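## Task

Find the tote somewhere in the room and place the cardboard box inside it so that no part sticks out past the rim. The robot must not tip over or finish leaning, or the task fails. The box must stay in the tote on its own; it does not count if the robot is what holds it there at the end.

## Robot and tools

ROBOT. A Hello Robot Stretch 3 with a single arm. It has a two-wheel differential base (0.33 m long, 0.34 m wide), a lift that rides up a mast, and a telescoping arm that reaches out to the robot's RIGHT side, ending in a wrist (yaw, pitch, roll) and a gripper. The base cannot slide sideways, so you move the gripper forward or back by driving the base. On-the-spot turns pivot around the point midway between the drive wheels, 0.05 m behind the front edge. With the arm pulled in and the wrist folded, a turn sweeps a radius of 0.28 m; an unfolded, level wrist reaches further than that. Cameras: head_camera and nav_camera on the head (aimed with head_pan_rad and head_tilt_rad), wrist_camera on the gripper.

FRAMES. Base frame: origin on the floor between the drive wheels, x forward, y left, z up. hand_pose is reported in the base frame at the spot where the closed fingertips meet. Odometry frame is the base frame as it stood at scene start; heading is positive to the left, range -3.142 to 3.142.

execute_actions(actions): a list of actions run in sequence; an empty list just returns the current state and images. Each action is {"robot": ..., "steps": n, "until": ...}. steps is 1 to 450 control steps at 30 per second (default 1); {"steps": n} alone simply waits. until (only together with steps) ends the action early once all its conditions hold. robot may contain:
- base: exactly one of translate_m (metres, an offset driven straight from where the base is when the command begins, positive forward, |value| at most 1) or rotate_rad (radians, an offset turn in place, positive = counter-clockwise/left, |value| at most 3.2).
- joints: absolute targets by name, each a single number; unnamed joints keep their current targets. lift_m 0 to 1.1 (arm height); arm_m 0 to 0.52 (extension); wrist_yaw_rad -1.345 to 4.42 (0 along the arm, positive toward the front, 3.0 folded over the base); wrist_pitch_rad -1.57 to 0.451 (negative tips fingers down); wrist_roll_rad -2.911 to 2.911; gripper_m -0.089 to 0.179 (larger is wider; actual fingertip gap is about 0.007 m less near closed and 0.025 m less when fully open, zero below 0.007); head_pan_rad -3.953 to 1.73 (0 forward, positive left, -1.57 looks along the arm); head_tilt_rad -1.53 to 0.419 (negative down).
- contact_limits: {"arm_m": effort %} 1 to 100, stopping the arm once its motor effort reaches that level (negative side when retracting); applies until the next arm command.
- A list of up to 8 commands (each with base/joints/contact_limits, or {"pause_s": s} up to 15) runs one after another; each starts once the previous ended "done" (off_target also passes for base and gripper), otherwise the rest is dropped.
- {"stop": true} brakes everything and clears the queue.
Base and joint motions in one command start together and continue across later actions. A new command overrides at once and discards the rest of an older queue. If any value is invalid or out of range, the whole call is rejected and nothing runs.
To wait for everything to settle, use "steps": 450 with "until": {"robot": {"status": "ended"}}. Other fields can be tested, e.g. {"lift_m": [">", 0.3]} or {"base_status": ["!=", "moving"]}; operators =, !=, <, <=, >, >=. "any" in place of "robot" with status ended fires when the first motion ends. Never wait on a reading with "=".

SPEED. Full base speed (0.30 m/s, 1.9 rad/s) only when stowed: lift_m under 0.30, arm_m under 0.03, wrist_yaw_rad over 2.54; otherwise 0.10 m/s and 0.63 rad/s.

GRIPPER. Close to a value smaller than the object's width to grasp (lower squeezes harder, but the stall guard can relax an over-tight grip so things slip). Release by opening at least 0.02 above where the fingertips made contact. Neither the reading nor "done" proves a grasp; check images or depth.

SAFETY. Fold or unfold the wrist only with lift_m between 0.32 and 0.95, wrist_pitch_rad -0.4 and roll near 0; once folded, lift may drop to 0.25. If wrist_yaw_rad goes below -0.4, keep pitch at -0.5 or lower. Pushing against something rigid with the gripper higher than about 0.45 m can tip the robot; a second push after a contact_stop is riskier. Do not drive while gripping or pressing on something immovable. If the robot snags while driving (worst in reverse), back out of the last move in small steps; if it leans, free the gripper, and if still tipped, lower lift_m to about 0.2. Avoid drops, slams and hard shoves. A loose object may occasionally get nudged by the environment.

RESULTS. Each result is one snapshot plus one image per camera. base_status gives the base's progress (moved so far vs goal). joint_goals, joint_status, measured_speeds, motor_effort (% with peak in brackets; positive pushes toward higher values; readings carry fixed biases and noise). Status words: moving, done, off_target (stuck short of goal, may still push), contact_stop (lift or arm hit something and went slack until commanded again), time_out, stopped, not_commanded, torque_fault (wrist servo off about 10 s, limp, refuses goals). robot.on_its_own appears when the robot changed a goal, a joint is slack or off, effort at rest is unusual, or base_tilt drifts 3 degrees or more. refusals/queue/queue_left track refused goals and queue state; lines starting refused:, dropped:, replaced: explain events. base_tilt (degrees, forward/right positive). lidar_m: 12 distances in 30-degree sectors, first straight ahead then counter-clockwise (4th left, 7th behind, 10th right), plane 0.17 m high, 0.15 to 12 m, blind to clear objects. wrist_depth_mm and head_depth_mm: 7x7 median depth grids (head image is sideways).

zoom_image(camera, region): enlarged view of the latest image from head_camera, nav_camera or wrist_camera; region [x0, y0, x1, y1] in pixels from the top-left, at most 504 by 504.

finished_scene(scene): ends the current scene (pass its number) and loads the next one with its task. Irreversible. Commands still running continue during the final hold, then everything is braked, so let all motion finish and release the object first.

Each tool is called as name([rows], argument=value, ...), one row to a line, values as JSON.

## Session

execute_actions(actions=[])

Scene clock: 0.00 s.
robot.base_odometry: x=+0.000 y=+0.000 heading=+0.000 (m, m, rad; robot's odometry frame)
robot.turned_by_wheels: +0.000 (rad since the last result)
robot.turned_by_imu: +0.000 (rad since the last result)
robot.base_tilt: forward=+0.0 right=-0.3 (deg)
robot.lidar_m: 1.19 0.88 0.87 2.40 1.79 1.10 1.30 2.35 0.70 0.70 0.96 1.74
robot.head_depth_mm: 1832 1866 1886 1901 1893 1882 1836 / 1923 1973 1981 2010 1961 1978 1859 / 2004 2098 2099 2139 2102 2115 1936 / 2002 2206 2218 2264 1842 1688 1678 / 1985 2347 2378 2411 1705 1403 1404 / 1957 2491 2557 2603 1722 1200 1204 / 1962 2671 2729 2786 1756 1078 1049
robot.base_status: not_commanded
robot.joint_positions: lift_m=+0.594 arm_m=+0.002 wrist_yaw_rad=+2.797 wrist_pitch_rad=-0.325 wrist_roll_rad=-0.009 gripper_m=+0.037 head_pan_rad=-0.006 head_tilt_rad=-0.024
robot.joint_goals: lift_m=+0.594 arm_m=+0.002 wrist_yaw_rad=+2.797 wrist_pitch_rad=-0.325 wrist_roll_rad=-0.009 gripper_m=+0.037 head_pan_rad=-0.006 head_tilt_rad=-0.024
robot.joint_status: lift_m=not_commanded arm_m=not_commanded wrist_yaw_rad=not_commanded wrist_pitch_rad=not_commanded wrist_roll_rad=not_commanded gripper_m=not_commanded head_pan_rad=not_commanded head_tilt_rad=not_commanded
robot.measured_speeds: translate_m=+0.000 rotate_rad=+0.000 lift_m=+0.000 arm_m=+0.000 wrist_yaw_rad=+0.000 wrist_pitch_rad=+0.000 wrist_roll_rad=+0.000 head_pan_rad=+0.000 head_tilt_rad=+0.000
robot: refusals=0 queue=idle queue_left=0
robot.motor_effort: left_wheel=+1 right_wheel=-1 lift_m=+26 arm_m=-1 wrist_yaw_rad=+0 wrist_pitch_rad=+4 wrist_roll_rad=+1 gripper_m=-1 head_pan_rad=+0 head_tilt_rad=+1 (%)
robot.hand_pose: x=+0.0582 y=+0.0745 z=+0.6279 quat_wxyz=(+0.233, +0.704, -0.006, +0.671) (m; robot's base frame)
robot.wrist_depth_mm: - - - - - 706 659 / - - - - - 752 705 / - - - - - 798 725 / - - - - - 847 797 / - - - - - 921 822 / 943 947 - 977 970 948 893 / 795 - 782 796 784 790 803
pictures: head_camera (sideways: a quarter turn clockwise sets it upright), nav_camera (sideways: a quarter turn counterclockwise sets it upright), wrist_camera
Images, in order (width x height): head_camera 896x504, nav_camera 672x504, wrist_camera 644x364.

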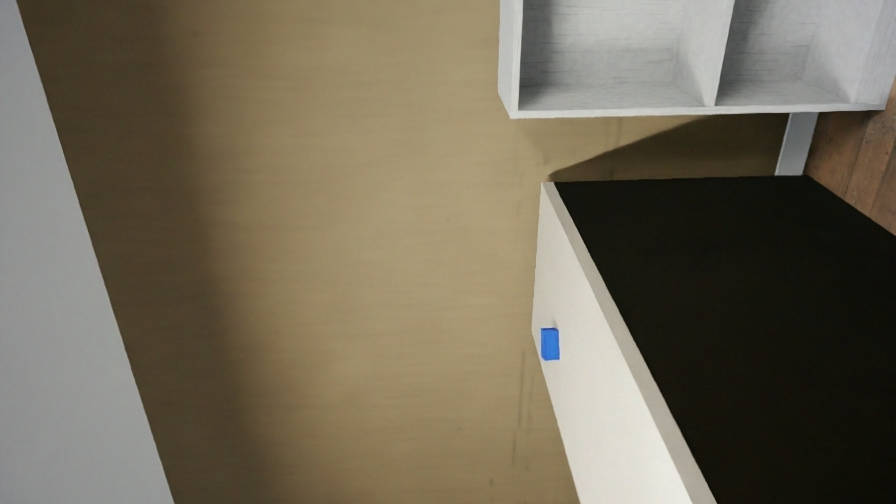

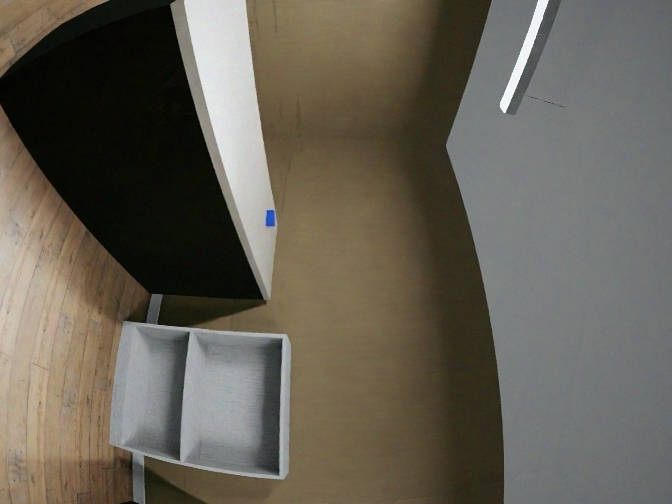

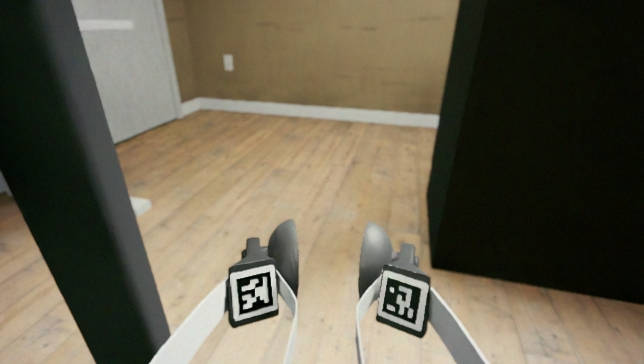

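execute_actions([
  {"robot":{"joints":{"head_pan_rad":-1.6,"head_tilt_rad":-0.5}},"steps":100,"until":{"robot":{"status":"ended"}}},
])

execute_actions([
  {"robot":{"joints":{"head_pan_rad":-3.3,"head_tilt_rad":-0.5}},"steps":100,"until":{"robot":{"status":"ended"}}},
])

execute_actions([
  {"robot":{"joints":{"head_pan_rad":1.6,"head_tilt_rad":-0.5}},"steps":150,"until":{"robot":{"status":"ended"}}},
])

Scene clock: 7.13 s.
robot.base_odometry: x=+0.000 y=+0.000 heading=+0.000 (m, m, rad; robot's odometry frame)
robot.turned_by_wheels: +0.000 (rad since the last result)
robot.turned_by_imu: +0.001 (rad since the last result)
robot.base_tilt: forward=+0.2 right=-0.3 (deg)
robot.lidar_m: 1.18 0.87 0.87 2.41 1.79 1.09 1.30 2.35 0.70 0.70 0.97 1.74
robot.head_depth_mm: 1881 2031 2153 2317 1933 1531 1272 / 1955 2140 1211 872 991 1336 1269 / 2056 2254 1220 817 870 987 1164 / 2160 2366 1230 854 936 1071 1216 / 2281 2484 1234 900 1012 1178 1271 / 2406 2619 1242 955 1099 1297 1283 / 2381 2515 1253 1036 1207 1426 1284
robot.base_status: not_commanded
robot.joint_positions: lift_m=+0.594 arm_m=+0.002 wrist_yaw_rad=+2.797 wrist_pitch_rad=-0.325 wrist_roll_rad=-0.009 gripper_m=+0.037 head_pan_rad=-1.593 head_tilt_rad=-0.494
robot.joint_goals: lift_m=+0.594 arm_m=+0.002 wrist_yaw_rad=+2.797 wrist_pitch_rad=-0.325 wrist_roll_rad=-0.009 gripper_m=+0.037 head_pan_rad=-1.600 head_tilt_rad=-0.500
robot.joint_status: lift_m=not_commanded arm_m=not_commanded wrist_yaw_rad=not_commanded wrist_pitch_rad=not_commanded wrist_roll_rad=not_commanded gripper_m=not_commanded head_pan_rad=done head_tilt_rad=done
robot.measured_speeds: translate_m=+0.000 rotate_rad=+0.000 lift_m=+0.000 arm_m=+0.000 wrist_yaw_rad=+0.000 wrist_pitch_rad=+0.000 wrist_roll_rad=+0.000 head_pan_rad=+0.000 head_tilt_rad=+0.000
robot: refusals=0 queue=done queue_left=0
robot.motor_effort: left_wheel=+1(0) right_wheel=-2(1) lift_m=+26(25) arm_m=-1(1) wrist_yaw_rad=+1(1) wrist_pitch_rad=+4(4) wrist_roll_rad=+0(1) gripper_m=+0(2) head_pan_rad=-4(50) head_tilt_rad=-3(20) (%)
robot.hand_pose: x=+0.0582 y=+0.0745 z=+0.6279 quat_wxyz=(+0.233, +0.704, -0.006, +0.671) (m; robot's base frame)
robot.wrist_depth_mm: - - - - - 704 661 / - - - - - 753 704 / - - - - - 801 745 / - - - - - 843 806 / - - - - - 905 826 / 955 934 - 959 957 947 874 / 796 - 790 790 776 816 801
pictures: head_camera (sideways: a quarter turn clockwise sets it upright), nav_camera (sideways: a quarter turn counterclockwise sets it upright), wrist_camera
Images, in order (width x height): head_camera 896x504, nav_camera 672x504, wrist_camera 644x364.

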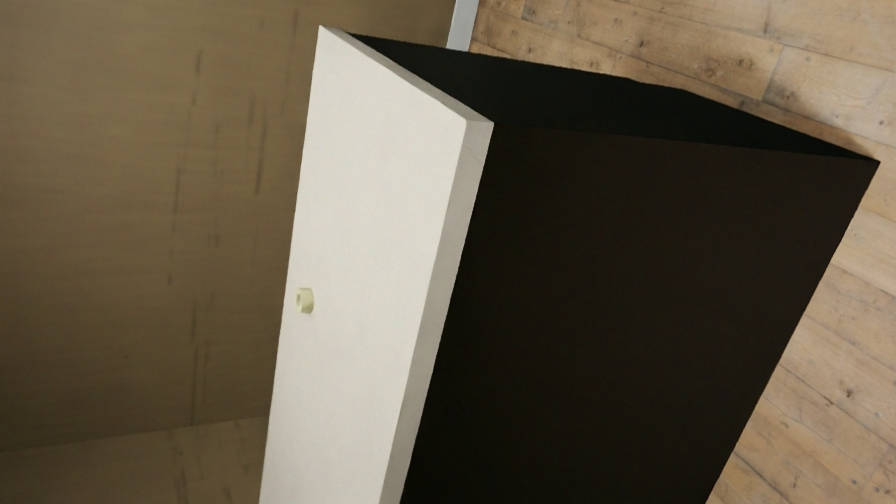

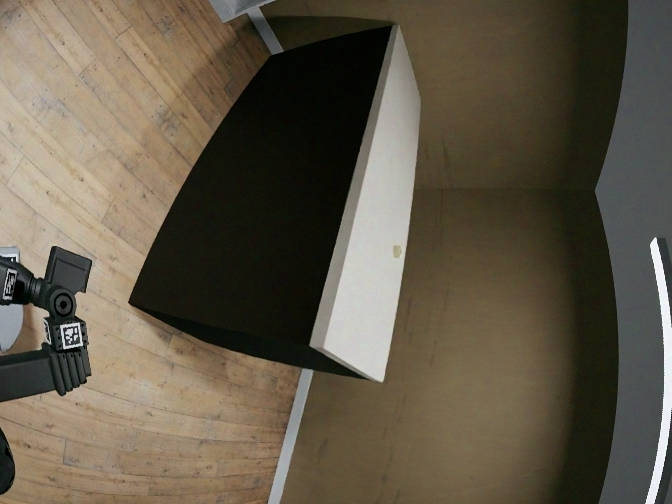

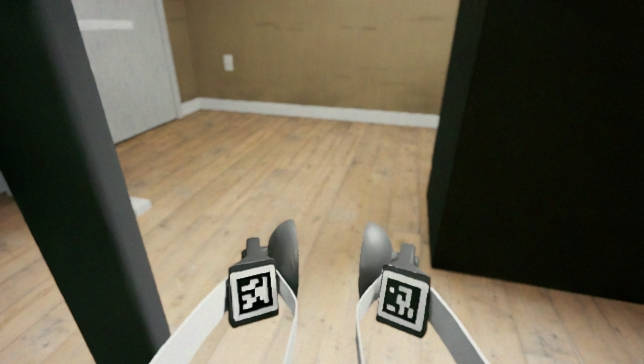

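Scene clock: 8.47 s.
robot.base_odometry: x=+0.000 y=+0.000 heading=+0.000 (m, m, rad; robot's odometry frame)
robot.turned_by_wheels: +0.000 (rad since the last result)
robot.turned_by_imu: +0.000 (rad since the last result)
robot.base_tilt: forward=+0.2 right=-0.3 (deg)
robot.lidar_m: 1.18 0.87 0.87 2.41 1.79 1.10 1.31 2.35 0.70 0.70 0.97 1.74
robot.head_depth_mm: 1387 1516 1609 1158 1795 1488 1263 / 1434 1575 1666 1167 1932 1531 1269 / 1473 1624 1704 1239 1795 1549 1276 / 1549 1696 1830 1237 1947 1501 1273 / 1605 1752 1946 2141 1958 1550 1279 / 1662 1831 2039 2282 1963 1544 1280 / 1721 1915 2149 2375 1962 1559 1284
robot.base_status: not_commanded
robot.joint_positions: lift_m=+0.594 arm_m=+0.002 wrist_yaw_rad=+2.797 wrist_pitch_rad=-0.325 wrist_roll_rad=-0.009 gripper_m=+0.037 head_pan_rad=-3.293 head_tilt_rad=-0.494
robot.joint_goals: lift_m=+0.594 arm_m=+0.002 wrist_yaw_rad=+2.797 wrist_pitch_rad=-0.325 wrist_roll_rad=-0.009 gripper_m=+0.037 head_pan_rad=-3.300 head_tilt_rad=-0.500
robot.joint_status: lift_m=not_commanded arm_m=not_commanded wrist_yaw_rad=not_commanded wrist_pitch_rad=not_commanded wrist_roll_rad=not_commanded gripper_m=not_commanded head_pan_rad=done head_tilt_rad=done
robot.measured_speeds: translate_m=+0.000 rotate_rad=+0.000 lift_m=+0.000 arm_m=+0.000 wrist_yaw_rad=+0.000 wrist_pitch_rad=+0.000 wrist_roll_rad=+0.000 head_pan_rad=+0.000 head_tilt_rad=+0.000
robot: refusals=0 queue=done queue_left=0
robot.motor_effort: left_wheel=+1(1) right_wheel=-1(1) lift_m=+26(26) arm_m=-1(1) wrist_yaw_rad=+1(0) wrist_pitch_rad=+4(4) wrist_roll_rad=+0(1) gripper_m=-1(0) head_pan_rad=-4(52) head_tilt_rad=-2(3) (%)
robot.hand_pose: x=+0.0582 y=+0.0745 z=+0.6279 quat_wxyz=(+0.233, +0.704, -0.006, +0.671) (m; robot's base frame)
robot.wrist_depth_mm: - - - - - 717 659 / - - - - - 745 706 / - - - - - 810 740 / - - - - - 850 780 / - - - - - 928 845 / 929 934 - 965 941 924 899 / 798 - 784 783 797 834 826
pictures: head_camera (sideways: a quarter turn clockwise sets it upright), nav_camera (sideways: a quarter turn counterclockwise sets it upright), wrist_camera
Images, in order (width x height): head_camera 896x504, nav_camera 672x504, wrist_camera 644x364.

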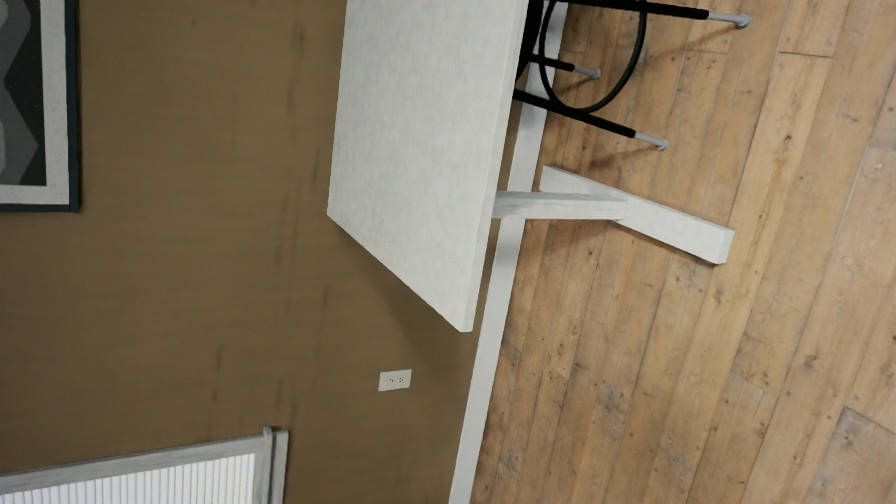

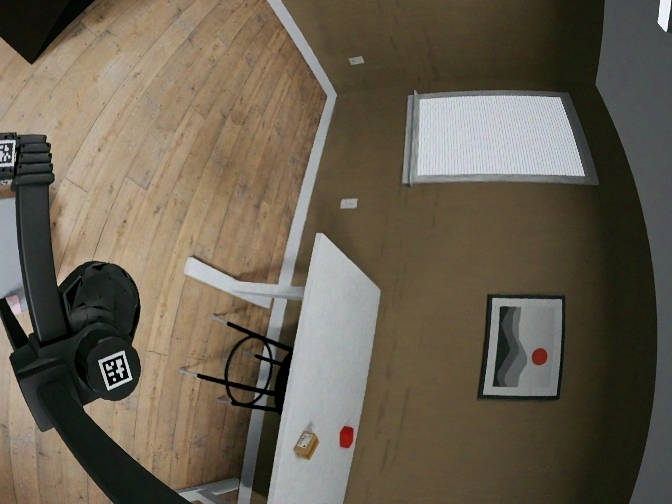

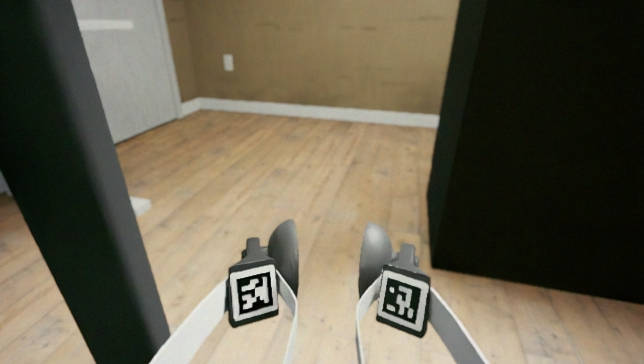

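Scene clock: 11.03 s.
robot.base_odometry: x=+0.000 y=+0.000 heading=+0.000 (m, m, rad; robot's odometry frame)
robot.turned_by_wheels: +0.000 (rad since the last result)
robot.turned_by_imu: +0.000 (rad since the last result)
robot.base_tilt: forward=+0.1 right=-0.5 (deg)
robot.lidar_m: 1.18 0.87 0.87 2.41 1.79 1.09 1.30 2.36 0.70 0.70 0.97 1.74
robot.head_depth_mm: 2055 2235 2404 2527 1937 1535 1271 / 2153 2357 2547 2589 1939 1535 1267 / 2268 2469 2727 2621 1936 1541 1269 / 2396 2618 2889 2617 1936 1541 1275 / 2470 2678 2908 2627 1949 1542 1278 / 2192 2319 2493 2520 1954 1545 1276 / 1938 2058 2135 2252 1886 1595 -
robot.base_status: not_commanded
robot.joint_positions: lift_m=+0.594 arm_m=+0.002 wrist_yaw_rad=+2.797 wrist_pitch_rad=-0.325 wrist_roll_rad=-0.009 gripper_m=+0.037 head_pan_rad=+1.593 head_tilt_rad=-0.494
robot.joint_goals: lift_m=+0.594 arm_m=+0.002 wrist_yaw_rad=+2.797 wrist_pitch_rad=-0.325 wrist_roll_rad=-0.009 gripper_m=+0.037 head_pan_rad=+1.600 head_tilt_rad=-0.500
robot.joint_status: lift_m=not_commanded arm_m=not_commanded wrist_yaw_rad=not_commanded wrist_pitch_rad=not_commanded wrist_roll_rad=not_commanded gripper_m=not_commanded head_pan_rad=done head_tilt_rad=done
robot.measured_speeds: translate_m=+0.000 rotate_rad=+0.000 lift_m=+0.000 arm_m=+0.000 wrist_yaw_rad=+0.000 wrist_pitch_rad=+0.000 wrist_roll_rad=+0.000 head_pan_rad=+0.000 head_tilt_rad=+0.000
robot: refusals=0 queue=done queue_left=0
robot.motor_effort: left_wheel=+1(1) right_wheel=-1(1) lift_m=+25(26) arm_m=-1(1) wrist_yaw_rad=+1(1) wrist_pitch_rad=+4(4) wrist_roll_rad=+1(1) gripper_m=+0(1) head_pan_rad=+4(49) head_tilt_rad=-3(2) (%)
robot.hand_pose: x=+0.0582 y=+0.0745 z=+0.6279 quat_wxyz=(+0.233, +0.704, -0.006, +0.671) (m; robot's base frame)
robot.wrist_depth_mm: - - - - - 716 680 / - - - - - 739 694 / - - - - - 798 741 / - - - - - 863 785 / - - - - - 926 846 / 946 974 - 988 972 947 895 / 800 - 761 802 794 796 808
pictures: head_camera (sideways: a quarter turn clockwise sets it upright), nav_camera (sideways: a quarter turn counterclockwise sets it upright), wrist_camera
Images, in order (width x height): head_camera 896x504, nav_camera 672x504, wrist_camera 644x364.

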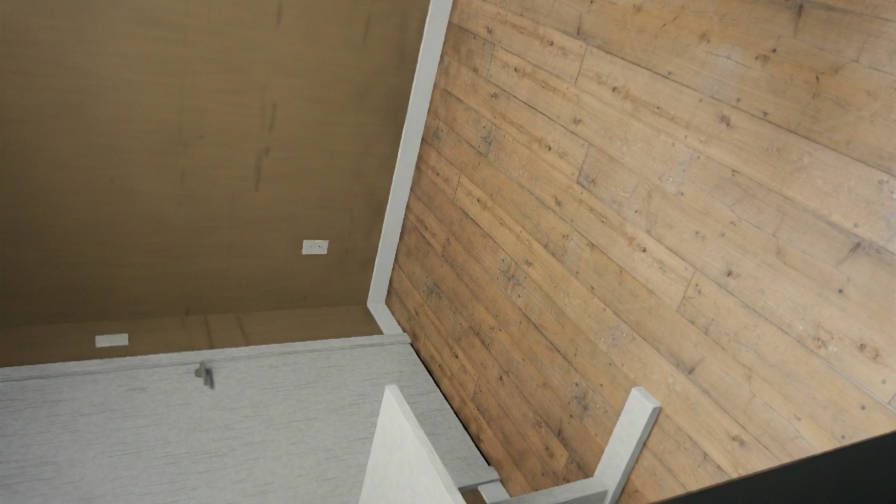

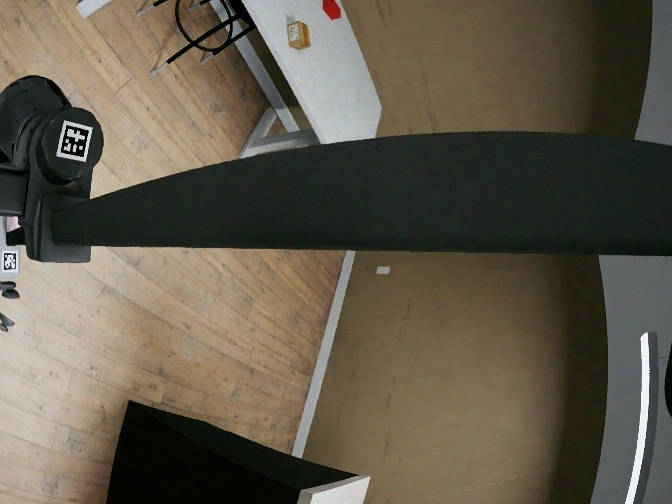

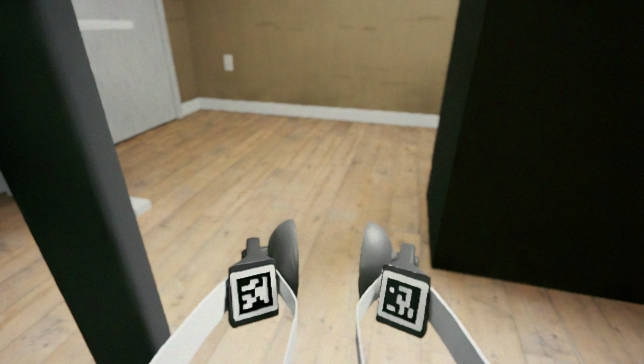

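execute_actions([
  {"robot":{"joints":{"head_pan_rad":-3.9,"head_tilt_rad":-0.5}},"steps":200,"until":{"robot":{"status":"ended"}}},
])

Scene clock: 17.40 s.
robot.base_odometry: x=+0.000 y=+0.000 heading=+0.000 (m, m, rad; robot's odometry frame)
robot.turned_by_wheels: +0.000 (rad since the last result)
robot.turned_by_imu: +0.001 (rad since the last result)
robot.base_tilt: forward=+0.1 right=-0.3 (deg)
robot.lidar_m: 1.18 0.87 0.87 2.39 1.79 1.09 1.30 2.36 0.70 0.70 0.97 1.75
robot.head_depth_mm: - - - - - - - / - - - - - - - / 1538 1685 1779 1301 1949 1539 1274 / 1498 1645 1732 1175 1939 1536 1276 / 1470 1602 1698 1186 1818 1521 1273 / 1431 1557 1658 1186 1825 1553 1278 / 1385 1513 1613 1190 1893 1551 1281
robot.base_status: not_commanded
robot.joint_positions: lift_m=+0.594 arm_m=+0.002 wrist_yaw_rad=+2.797 wrist_pitch_rad=-0.325 wrist_roll_rad=-0.009 gripper_m=+0.037 head_pan_rad=-3.893 head_tilt_rad=-0.494
robot.joint_goals: lift_m=+0.594 arm_m=+0.002 wrist_yaw_rad=+2.797 wrist_pitch_rad=-0.325 wrist_roll_rad=-0.009 gripper_m=+0.037 head_pan_rad=-3.900 head_tilt_rad=-0.500
robot.joint_status: lift_m=not_commanded arm_m=not_commanded wrist_yaw_rad=not_commanded wrist_pitch_rad=not_commanded wrist_roll_rad=not_commanded gripper_m=not_commanded head_pan_rad=done head_tilt_rad=done
robot.measured_speeds: translate_m=+0.000 rotate_rad=+0.000 lift_m=+0.000 arm_m=+0.000 wrist_yaw_rad=+0.000 wrist_pitch_rad=+0.000 wrist_roll_rad=+0.000 head_pan_rad=+0.000 head_tilt_rad=+0.000
robot: refusals=0 queue=done queue_left=0
robot.motor_effort: left_wheel=+1(1) right_wheel=-1(1) lift_m=+26(26) arm_m=-1(1) wrist_yaw_rad=+1(0) wrist_pitch_rad=+4(4) wrist_roll_rad=+0(1) gripper_m=-1(0) head_pan_rad=-4(53) head_tilt_rad=-3(1) (%)
robot.hand_pose: x=+0.0582 y=+0.0745 z=+0.6279 quat_wxyz=(+0.233, +0.704, -0.006, +0.671) (m; robot's base frame)
robot.wrist_depth_mm: - - - - - 722 669 / - - - - - 740 680 / - - - - - 803 736 / - - - - - 851 794 / - - - - - 901 815 / 941 925 - 950 965 939 911 / 801 - 759 812 767 820 830
pictures: head_camera (sideways: a quarter turn clockwise sets it upright), nav_camera (sideways: a quarter turn counterclockwise sets it upright), wrist_camera
Images, in order (width x height): head_camera 896x504, nav_camera 672x504, wrist_camera 644x364.

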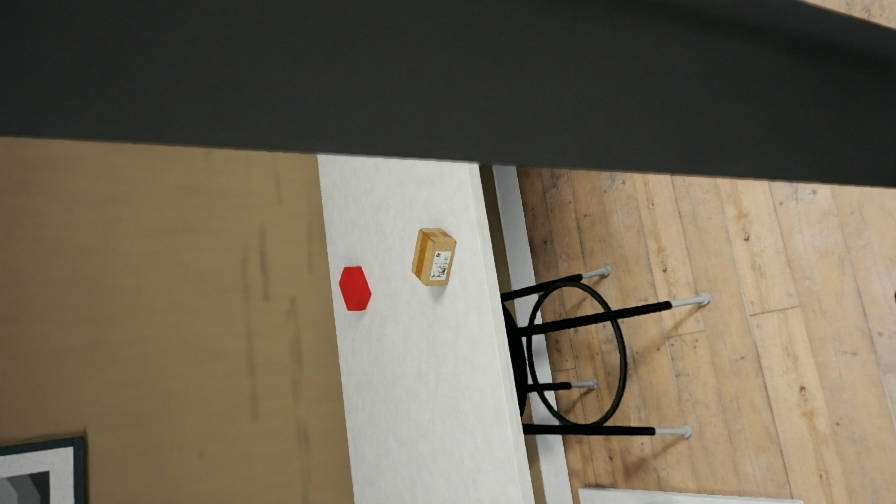

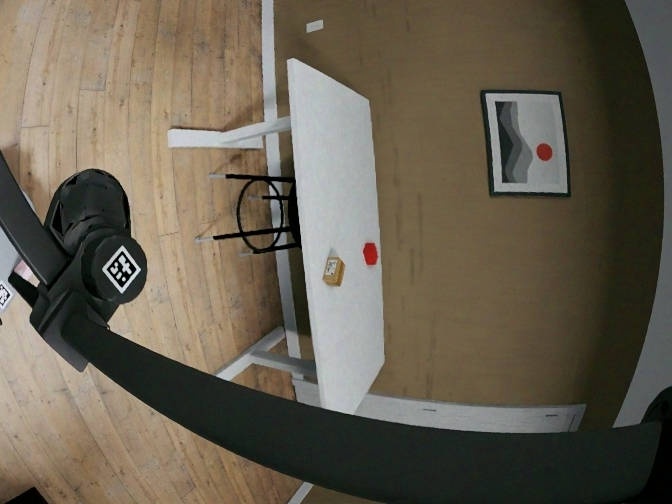

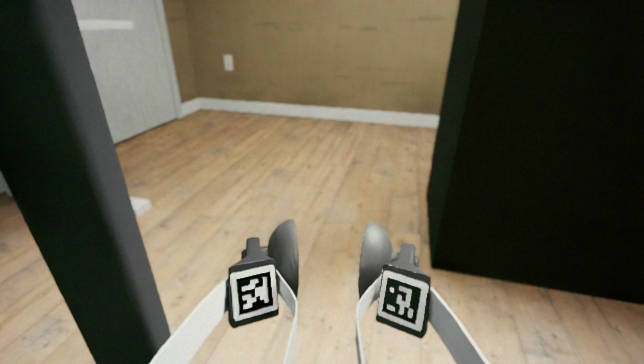

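execute_actions([
  {"robot":[{"base":{"rotate_rad":-1.17},"joints":{"lift_m":0.9,"wrist_pitch_rad":-0.4,"head_pan_rad":-1.5,"head_tilt_rad":-0.8}},{"base":{"translate_m":-0.43}},{"base":{"rotate_rad":-0.86},"joints":{"wrist_yaw_rad":0,"gripper_m":0.15}},{"joints":{"lift_m":0.78,"wrist_pitch_rad":-0.35}}],"steps":450},
  {"steps":200,"until":{"robot":{"status":"ended"}}},
])

Scene clock: 49.63 s.
robot.base_odometry: x=-0.168 y=+0.396 heading=-2.030 (m, m, rad; robot's odometry frame)
robot.turned_by_wheels: -2.030 (rad since the last result)
robot.turned_by_imu: -2.062 (rad since the last result)
robot.base_tilt: forward=+0.2 right=-0.3 (deg)
robot.lidar_m: 2.53 1.07 1.43 1.80 0.80 0.82 2.22 1.81 1.11 0.75 0.95 2.14
robot.head_depth_mm: 1168 1254 963 823 1478 1349 - / 1181 1259 963 827 1468 - - / 1193 1258 965 826 1518 - - / 1203 1261 965 850 1490 1269 1117 / 1213 1260 964 849 1451 1286 1130 / 1232 1264 965 852 1481 1282 1127 / 1242 1264 967 854 1458 1286 1122
robot.base_status: done (rotate_rad -0.8598 of -0.8600)
robot.joint_positions: lift_m=+0.780 arm_m=+0.002 wrist_yaw_rad=+0.003 wrist_pitch_rad=-0.368 wrist_roll_rad=-0.009 gripper_m=+0.150 head_pan_rad=-1.507 head_tilt_rad=-0.790
robot.joint_goals: lift_m=+0.780 arm_m=+0.002 wrist_yaw_rad=+0.000 wrist_pitch_rad=-0.350 wrist_roll_rad=-0.009 gripper_m=+0.150 head_pan_rad=-1.500 head_tilt_rad=-0.800
robot.joint_status: lift_m=done arm_m=not_commanded wrist_yaw_rad=done wrist_pitch_rad=done wrist_roll_rad=not_commanded gripper_m=done head_pan_rad=done head_tilt_rad=done
robot.measured_speeds: translate_m=+0.000 rotate_rad=+0.000 lift_m=+0.000 arm_m=+0.000 wrist_yaw_rad=+0.000 wrist_pitch_rad=+0.000 wrist_roll_rad=+0.000 head_pan_rad=+0.000 head_tilt_rad=+0.000
robot: refusals=0 queue=done queue_left=0
robot.motor_effort: left_wheel=+4(9) right_wheel=-5(8) lift_m=+22(30) arm_m=-1(1) wrist_yaw_rad=-3(3) wrist_pitch_rad=+5(3) wrist_roll_rad=+0(0) gripper_m=-1(94) head_pan_rad=+4(54) head_tilt_rad=-4(16) (%)
robot.hand_pose: x=-0.0208 y=-0.3772 z=+0.8043 quat_wxyz=(+0.699, +0.131, -0.692, -0.128) (m; robot's base frame)
robot.wrist_depth_mm: - - - - - 953 920 / - 884 905 890 800 963 934 / 534 531 552 508 514 560 563 / 435 439 414 393 395 400 396 / - - - - - - 719 / - - - - - - 889 / - 934 981 - - 960 -
pictures: head_camera (sideways: a quarter turn clockwise sets it upright), nav_camera (sideways: a quarter turn counterclockwise sets it upright), wrist_camera
Images, in order (width x height): head_camera 896x504, nav_camera 672x504, wrist_camera 644x364.

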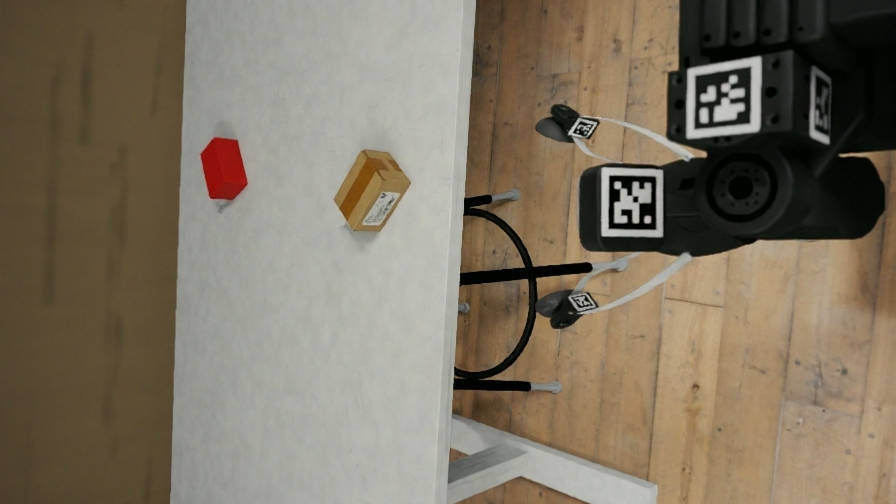

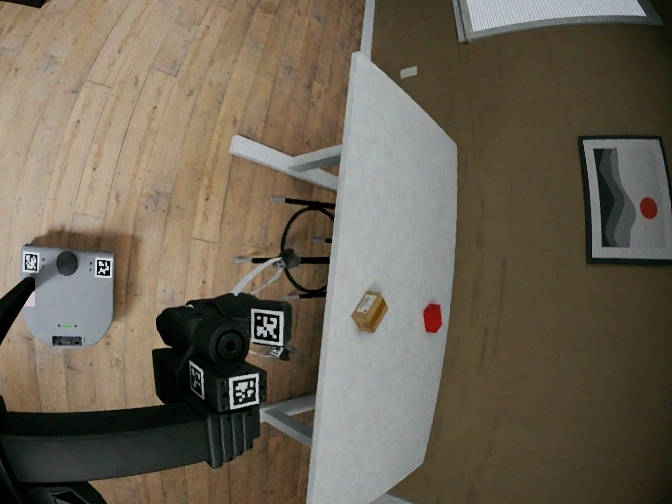

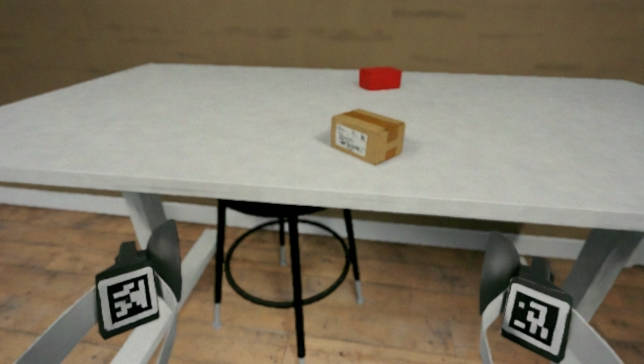

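execute_actions([
  {"robot":{"base":{"translate_m":-0.2},"joints":{"wrist_yaw_rad":0.7,"arm_m":0.25,"lift_m":0.77}},"steps":450,"until":{"robot":{"status":"ended"}}},
])

Scene clock: 65.30 s.
robot.base_odometry: x=-0.079 y=+0.575 heading=-2.030 (m, m, rad; robot's odometry frame)
robot.turned_by_wheels: +0.000 (rad since the last result)
robot.turned_by_imu: +0.001 (rad since the last result)
robot.base_tilt: forward=+0.2 right=-0.3 (deg)
robot.lidar_m: 1.65 1.25 1.74 1.20 0.73 0.84 2.02 1.79 1.00 1.02 0.79 2.12
robot.head_depth_mm: 1156 1241 961 825 - - - / 1164 1255 991 - 1471 1282 1125 / 1179 1252 998 - 1483 1282 1126 / 1191 1261 962 - 1489 1276 1123 / 1204 1261 965 830 1485 1279 1128 / 1214 1260 964 849 1454 1282 1123 / 1228 1262 965 850 1484 1291 1129
robot.base_status: done (translate_m -0.2000 of -0.2000)
robot.joint_positions: lift_m=+0.770 arm_m=+0.250 wrist_yaw_rad=+0.698 wrist_pitch_rad=-0.367 wrist_roll_rad=-0.009 gripper_m=+0.150 head_pan_rad=-1.507 head_tilt_rad=-0.790
robot.joint_goals: lift_m=+0.770 arm_m=+0.250 wrist_yaw_rad=+0.700 wrist_pitch_rad=-0.350 wrist_roll_rad=-0.009 gripper_m=+0.150 head_pan_rad=-1.500 head_tilt_rad=-0.800
robot.joint_status: lift_m=done arm_m=done wrist_yaw_rad=done wrist_pitch_rad=done wrist_roll_rad=not_commanded gripper_m=done head_pan_rad=done head_tilt_rad=done
robot.measured_speeds: translate_m=+0.000 rotate_rad=+0.000 lift_m=+0.000 arm_m=+0.000 wrist_yaw_rad=+0.000 wrist_pitch_rad=+0.000 wrist_roll_rad=+0.000 head_pan_rad=+0.000 head_tilt_rad=+0.000
robot: refusals=0 queue=done queue_left=0
robot.motor_effort: left_wheel=+4(5) right_wheel=-3(8) lift_m=+22(23) arm_m=+3(3) wrist_yaw_rad=+3(4) wrist_pitch_rad=+5(5) wrist_roll_rad=+0(1) gripper_m=+0(0) head_pan_rad=+4(4) head_tilt_rad=-3(3) (%)
robot.hand_pose: x=+0.1266 y=-0.5714 z=+0.7943 quat_wxyz=(+0.700, +0.359, -0.606, +0.118) (m; robot's base frame)
robot.wrist_depth_mm: - - - - 944 740 643 / - - 853 854 850 777 663 / - 551 510 516 511 519 472 / - - 363 373 289 374 376 / - - 319 290 231 286 291 / - - - 238 235 - 239 / - 940 966 217 201 195 205
pictures: head_camera (sideways: a quarter turn clockwise sets it upright), nav_camera (sideways: a quarter turn counterclockwise sets it upright), wrist_camera
Images, in order (width x height): head_camera 896x504, nav_camera 672x504, wrist_camera 644x364.

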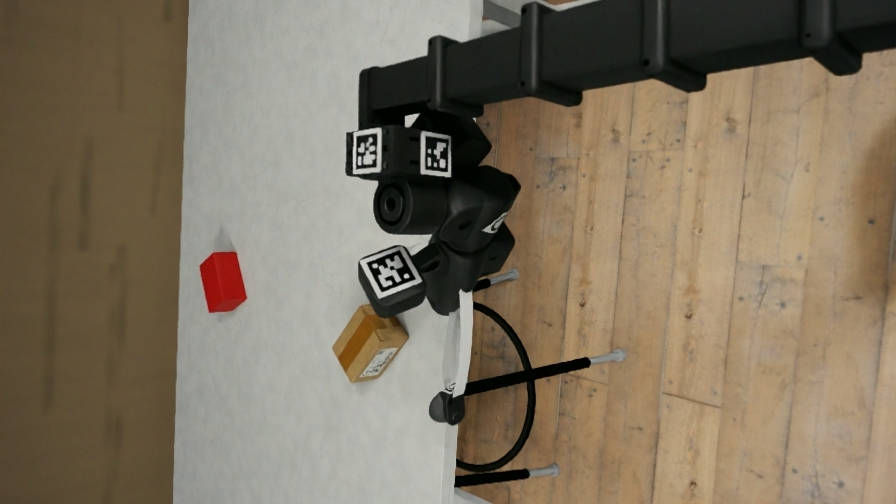

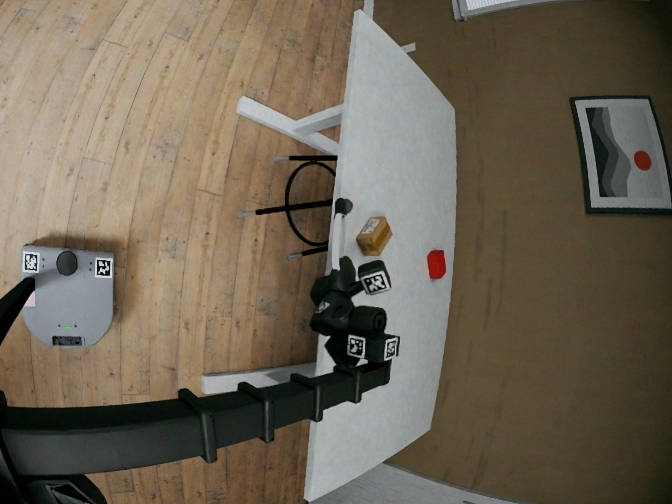

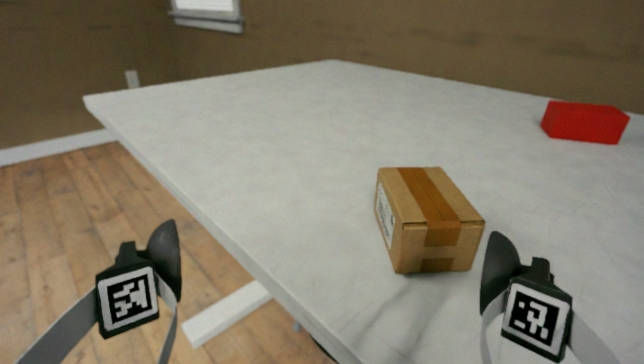

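execute_actions([
  {"robot":[{"joints":{"arm_m":0.375,"lift_m":0.75}},{"joints":{"lift_m":0.738}}],"steps":450,"until":{"robot":{"status":"ended"}}},
])

Scene clock: 75.00 s.
robot.base_odometry: x=-0.079 y=+0.575 heading=-2.030 (m, m, rad; robot's odometry frame)
robot.turned_by_wheels: +0.000 (rad since the last result)
robot.turned_by_imu: +0.001 (rad since the last result)
robot.base_tilt: forward=+0.2 right=-0.4 (deg)
robot.lidar_m: 1.65 1.25 1.73 1.20 0.72 0.84 2.02 1.80 1.00 1.01 0.79 2.11
robot.head_depth_mm: 1153 1246 961 824 1414 - - / 1162 1254 1033 824 1456 1277 1125 / 1176 1256 1032 801 1488 1279 1124 / 1188 1259 1034 801 1490 1279 1127 / 1206 1259 966 831 1483 1282 1128 / 1211 1263 963 851 1455 1279 1122 / 1223 1261 964 852 1488 1284 1125
robot.base_status: done (translate_m -0.2000 of -0.2000)
robot.joint_positions: lift_m=+0.738 arm_m=+0.375 wrist_yaw_rad=+0.698 wrist_pitch_rad=-0.367 wrist_roll_rad=-0.009 gripper_m=+0.150 head_pan_rad=-1.507 head_tilt_rad=-0.790
robot.joint_goals: lift_m=+0.738 arm_m=+0.375 wrist_yaw_rad=+0.700 wrist_pitch_rad=-0.350 wrist_roll_rad=-0.009 gripper_m=+0.150 head_pan_rad=-1.500 head_tilt_rad=-0.800
robot.joint_status: lift_m=done arm_m=done wrist_yaw_rad=done wrist_pitch_rad=done wrist_roll_rad=not_commanded gripper_m=done head_pan_rad=done head_tilt_rad=done
robot.measured_speeds: translate_m=+0.000 rotate_rad=+0.000 lift_m=+0.000 arm_m=+0.000 wrist_yaw_rad=+0.000 wrist_pitch_rad=+0.000 wrist_roll_rad=+0.000 head_pan_rad=+0.000 head_tilt_rad=+0.000
robot: refusals=0 queue=done queue_left=0
robot.motor_effort: left_wheel=+4(4) right_wheel=-4(4) lift_m=+22(22) arm_m=+3(3) wrist_yaw_rad=+3(2) wrist_pitch_rad=+5(5) wrist_roll_rad=+1(1) gripper_m=-1(0) head_pan_rad=+4(4) head_tilt_rad=-4(3) (%)
robot.hand_pose: x=+0.1266 y=-0.6964 z=+0.7624 quat_wxyz=(+0.700, +0.359, -0.606, +0.118) (m; robot's base frame)
robot.wrist_depth_mm: - - - - 779 659 562 / - 686 697 695 702 643 573 / 418 420 421 429 429 419 373 / 318 302 305 308 305 309 309 / 246 247 236 160 238 240 240 / - - 187 131 188 - 196 / 927 163 159 141 161 161 169
pictures: head_camera (sideways: a quarter turn clockwise sets it upright), nav_camera (sideways: a quarter turn counterclockwise sets it upright), wrist_camera
Images, in order (width x height): head_camera 896x504, nav_camera 672x504, wrist_camera 644x364.

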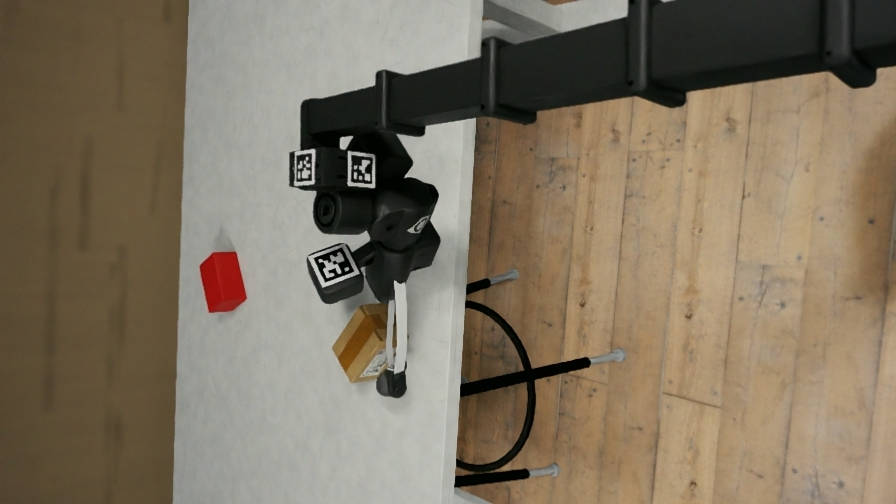

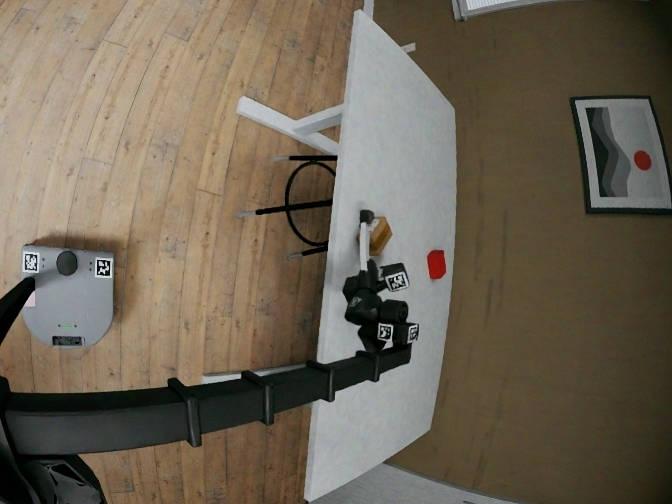

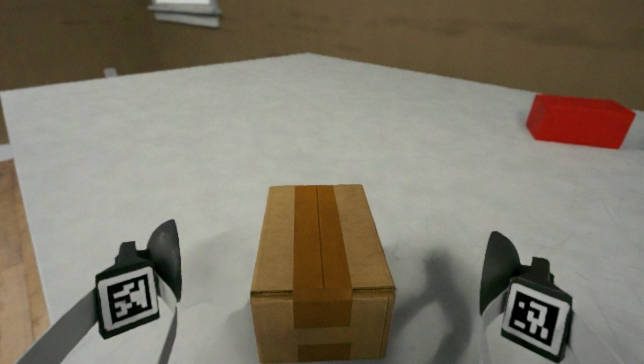

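execute_actions([
  {"robot":[{"base":{"translate_m":0.02},"joints":{"arm_m":0.398,"lift_m":0.732}},{"joints":{"gripper_m":0.035}},{"pause_s":0.6},{"joints":{"lift_m":0.86}},{"joints":{"arm_m":0.0,"head_pan_rad":0.8,"head_tilt_rad":-0.4}}],"steps":450,"until":{"robot":{"status":"ended"}}},
])

Scene clock: 88.60 s.
robot.base_odometry: x=-0.088 y=+0.557 heading=-2.030 (m, m, rad; robot's odometry frame)
robot.turned_by_wheels: +0.000 (rad since the last result)
robot.turned_by_imu: +0.002 (rad since the last result)
robot.base_tilt: forward=+0.3 right=-0.3 (deg)
robot.lidar_m: 1.64 1.24 1.70 1.26 0.72 0.84 2.05 1.80 1.01 1.02 0.79 2.12
robot.head_depth_mm: 2585 2728 1621 1259 1372 1516 1338 / 2798 2999 1636 1384 1488 1570 1347 / 2957 3152 1660 1554 1700 1662 1345 / 2730 2917 1707 1755 1927 1670 1351 / 2507 2668 1913 2045 2095 1672 1357 / 2328 2471 2200 2431 2189 1672 1355 / 2158 2296 2407 2589 2184 1670 1361
robot.base_status: done (translate_m +0.0200 of +0.0200)
robot.joint_positions: lift_m=+0.860 arm_m=+0.002 wrist_yaw_rad=+0.700 wrist_pitch_rad=-0.373 wrist_roll_rad=-0.009 gripper_m=+0.036 head_pan_rad=+0.793 head_tilt_rad=-0.409
robot.joint_goals: lift_m=+0.860 arm_m=+0.000 wrist_yaw_rad=+0.700 wrist_pitch_rad=-0.350 wrist_roll_rad=-0.009 gripper_m=+0.035 head_pan_rad=+0.800 head_tilt_rad=-0.400
robot.joint_status: lift_m=done arm_m=done wrist_yaw_rad=done wrist_pitch_rad=done wrist_roll_rad=not_commanded gripper_m=done head_pan_rad=done head_tilt_rad=done
robot.measured_speeds: translate_m=+0.000 rotate_rad=+0.000 lift_m=+0.000 arm_m=+0.000 wrist_yaw_rad=+0.000 wrist_pitch_rad=+0.000 wrist_roll_rad=+0.000 head_pan_rad=+0.000 head_tilt_rad=+0.000
robot: refusals=0 queue=done queue_left=0
robot.motor_effort: left_wheel=+4(6) right_wheel=-5(8) lift_m=+30(30) arm_m=-5(5) wrist_yaw_rad=+0(3) wrist_pitch_rad=+6(6) wrist_roll_rad=+1(1) gripper_m=-12(99) head_pan_rad=+3(51) head_tilt_rad=+2(20) (%)
robot.hand_pose: x=+0.1267 y=-0.3228 z=+0.8828 quat_wxyz=(+0.701, +0.361, -0.604, +0.117) (m; robot's base frame)
robot.wrist_depth_mm: - - - - - 939 805 / - - - - - - 852 / - - 830 759 753 741 695 / - - - 607 549 547 546 / - - - 158 445 428 427 / - - - 132 133 372 351 / - - - 113 118 - 323
pictures: head_camera (sideways: a quarter turn clockwise sets it upright), nav_camera (sideways: a quarter turn counterclockwise sets it upright), wrist_camera
Images, in order (width x height): head_camera 896x504, nav_camera 672x504, wrist_camera 644x364.

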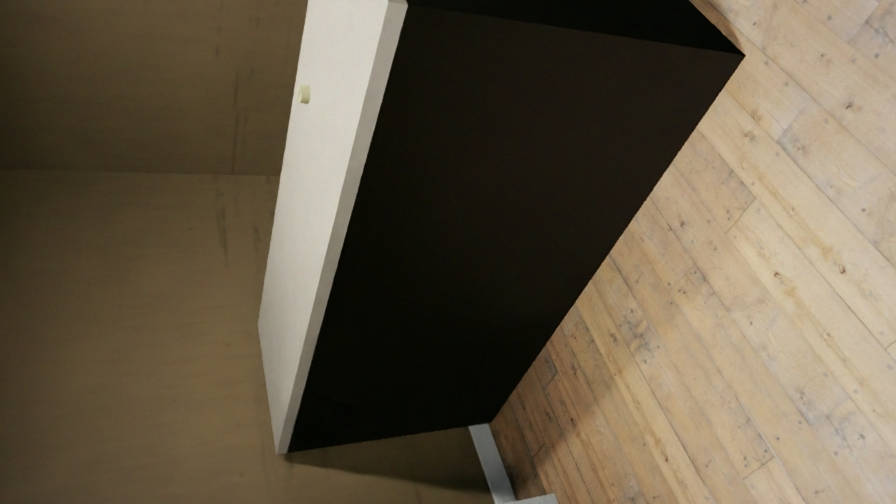

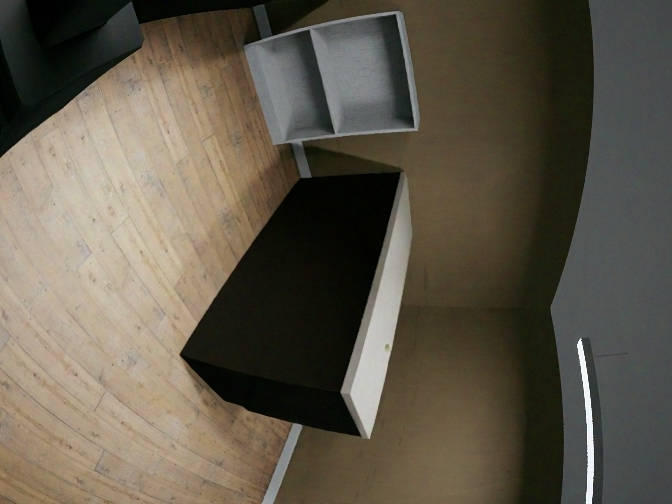

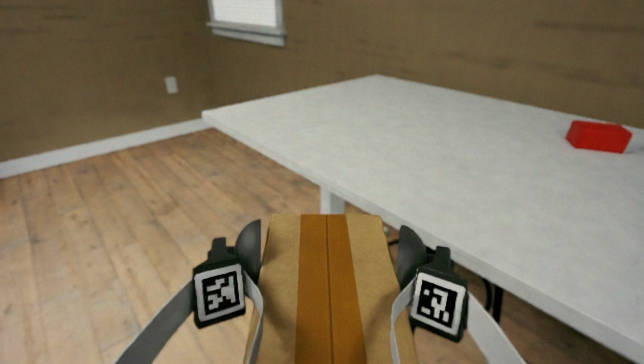

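execute_actions([
  {"robot":{"base":{"translate_m":0.9},"joints":{"gripper_m":0.027,"head_pan_rad":1.5,"head_tilt_rad":-0.6}},"steps":450,"until":{"robot":{"status":"ended"}}},
])

Scene clock: 104.23 s.
robot.base_odometry: x=-0.487 y=-0.250 heading=-2.030 (m, m, rad; robot's odometry frame)
robot.turned_by_wheels: +0.000 (rad since the last result)
robot.turned_by_imu: +0.003 (rad since the last result)
robot.base_tilt: forward=+0.3 right=-0.5 (deg)
robot.lidar_m: 1.82 0.63 0.52 1.17 1.73 1.39 2.93 1.65 0.98 0.97 1.54 1.86
robot.head_depth_mm: 1959 1528 926 666 641 751 941 / 1960 1531 959 808 827 854 972 / 1955 1702 1399 1467 1540 1375 1210 / 1940 2167 2423 2250 1753 1428 1210 / 1943 2129 2371 2238 1753 1433 1208 / 1898 2107 2382 2251 1758 1434 1247 / 1898 2096 2354 2254 1758 1510 -
robot.base_status: done (translate_m +0.9000 of +0.9000)
robot.joint_positions: lift_m=+0.860 arm_m=+0.002 wrist_yaw_rad=+0.700 wrist_pitch_rad=-0.373 wrist_roll_rad=-0.009 gripper_m=+0.028 head_pan_rad=+1.493 head_tilt_rad=-0.592
robot.joint_goals: lift_m=+0.860 arm_m=+0.000 wrist_yaw_rad=+0.700 wrist_pitch_rad=-0.350 wrist_roll_rad=-0.009 gripper_m=+0.027 head_pan_rad=+1.500 head_tilt_rad=-0.600
robot.joint_status: lift_m=done arm_m=done wrist_yaw_rad=done wrist_pitch_rad=done wrist_roll_rad=not_commanded gripper_m=done head_pan_rad=done head_tilt_rad=done
robot.measured_speeds: translate_m=+0.000 rotate_rad=+0.000 lift_m=+0.000 arm_m=+0.000 wrist_yaw_rad=+0.000 wrist_pitch_rad=+0.000 wrist_roll_rad=+0.000 head_pan_rad=+0.000 head_tilt_rad=+0.000
robot: refusals=0 queue=done queue_left=0
robot.motor_effort: left_wheel=+4(7) right_wheel=-5(5) lift_m=+30(29) arm_m=-5(5) wrist_yaw_rad=+0(1) wrist_pitch_rad=+6(6) wrist_roll_rad=+1(1) gripper_m=-15(60) head_pan_rad=+4(44) head_tilt_rad=-4(14) (%)
robot.hand_pose: x=+0.1267 y=-0.3228 z=+0.8828 quat_wxyz=(+0.701, +0.361, -0.604, +0.117) (m; robot's base frame)
robot.wrist_depth_mm: - - - - - - 878 / - - - - - - 900 / - - - - - - 913 / - - - - - - 939 / - - - 157 - - - / - - - 132 133 - - / - - - 114 118 - -
pictures: head_camera (sideways: a quarter turn clockwise sets it upright), nav_camera (sideways: a quarter turn counterclockwise sets it upright), wrist_camera
Images, in order (width x height): head_camera 896x504, nav_camera 672x504, wrist_camera 644x364.

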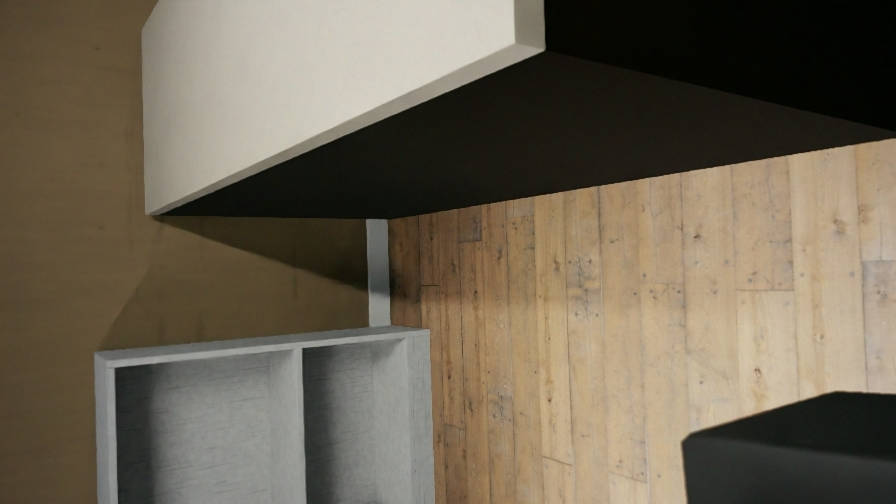

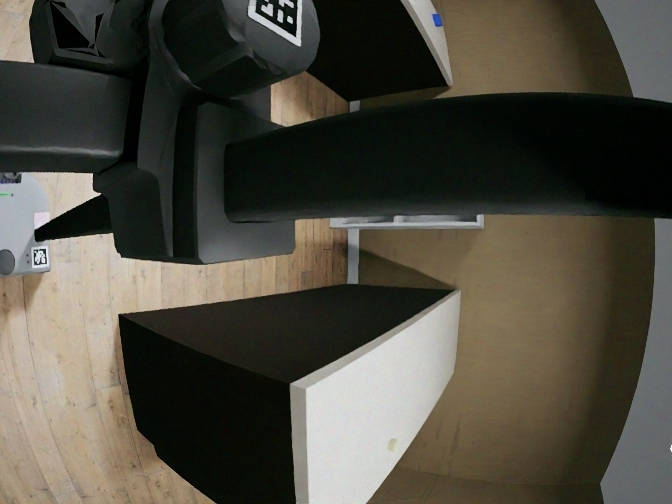

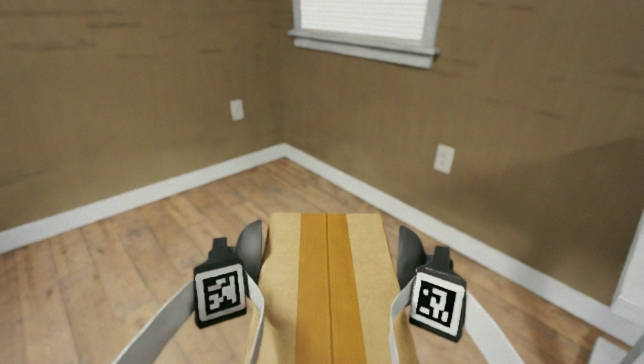

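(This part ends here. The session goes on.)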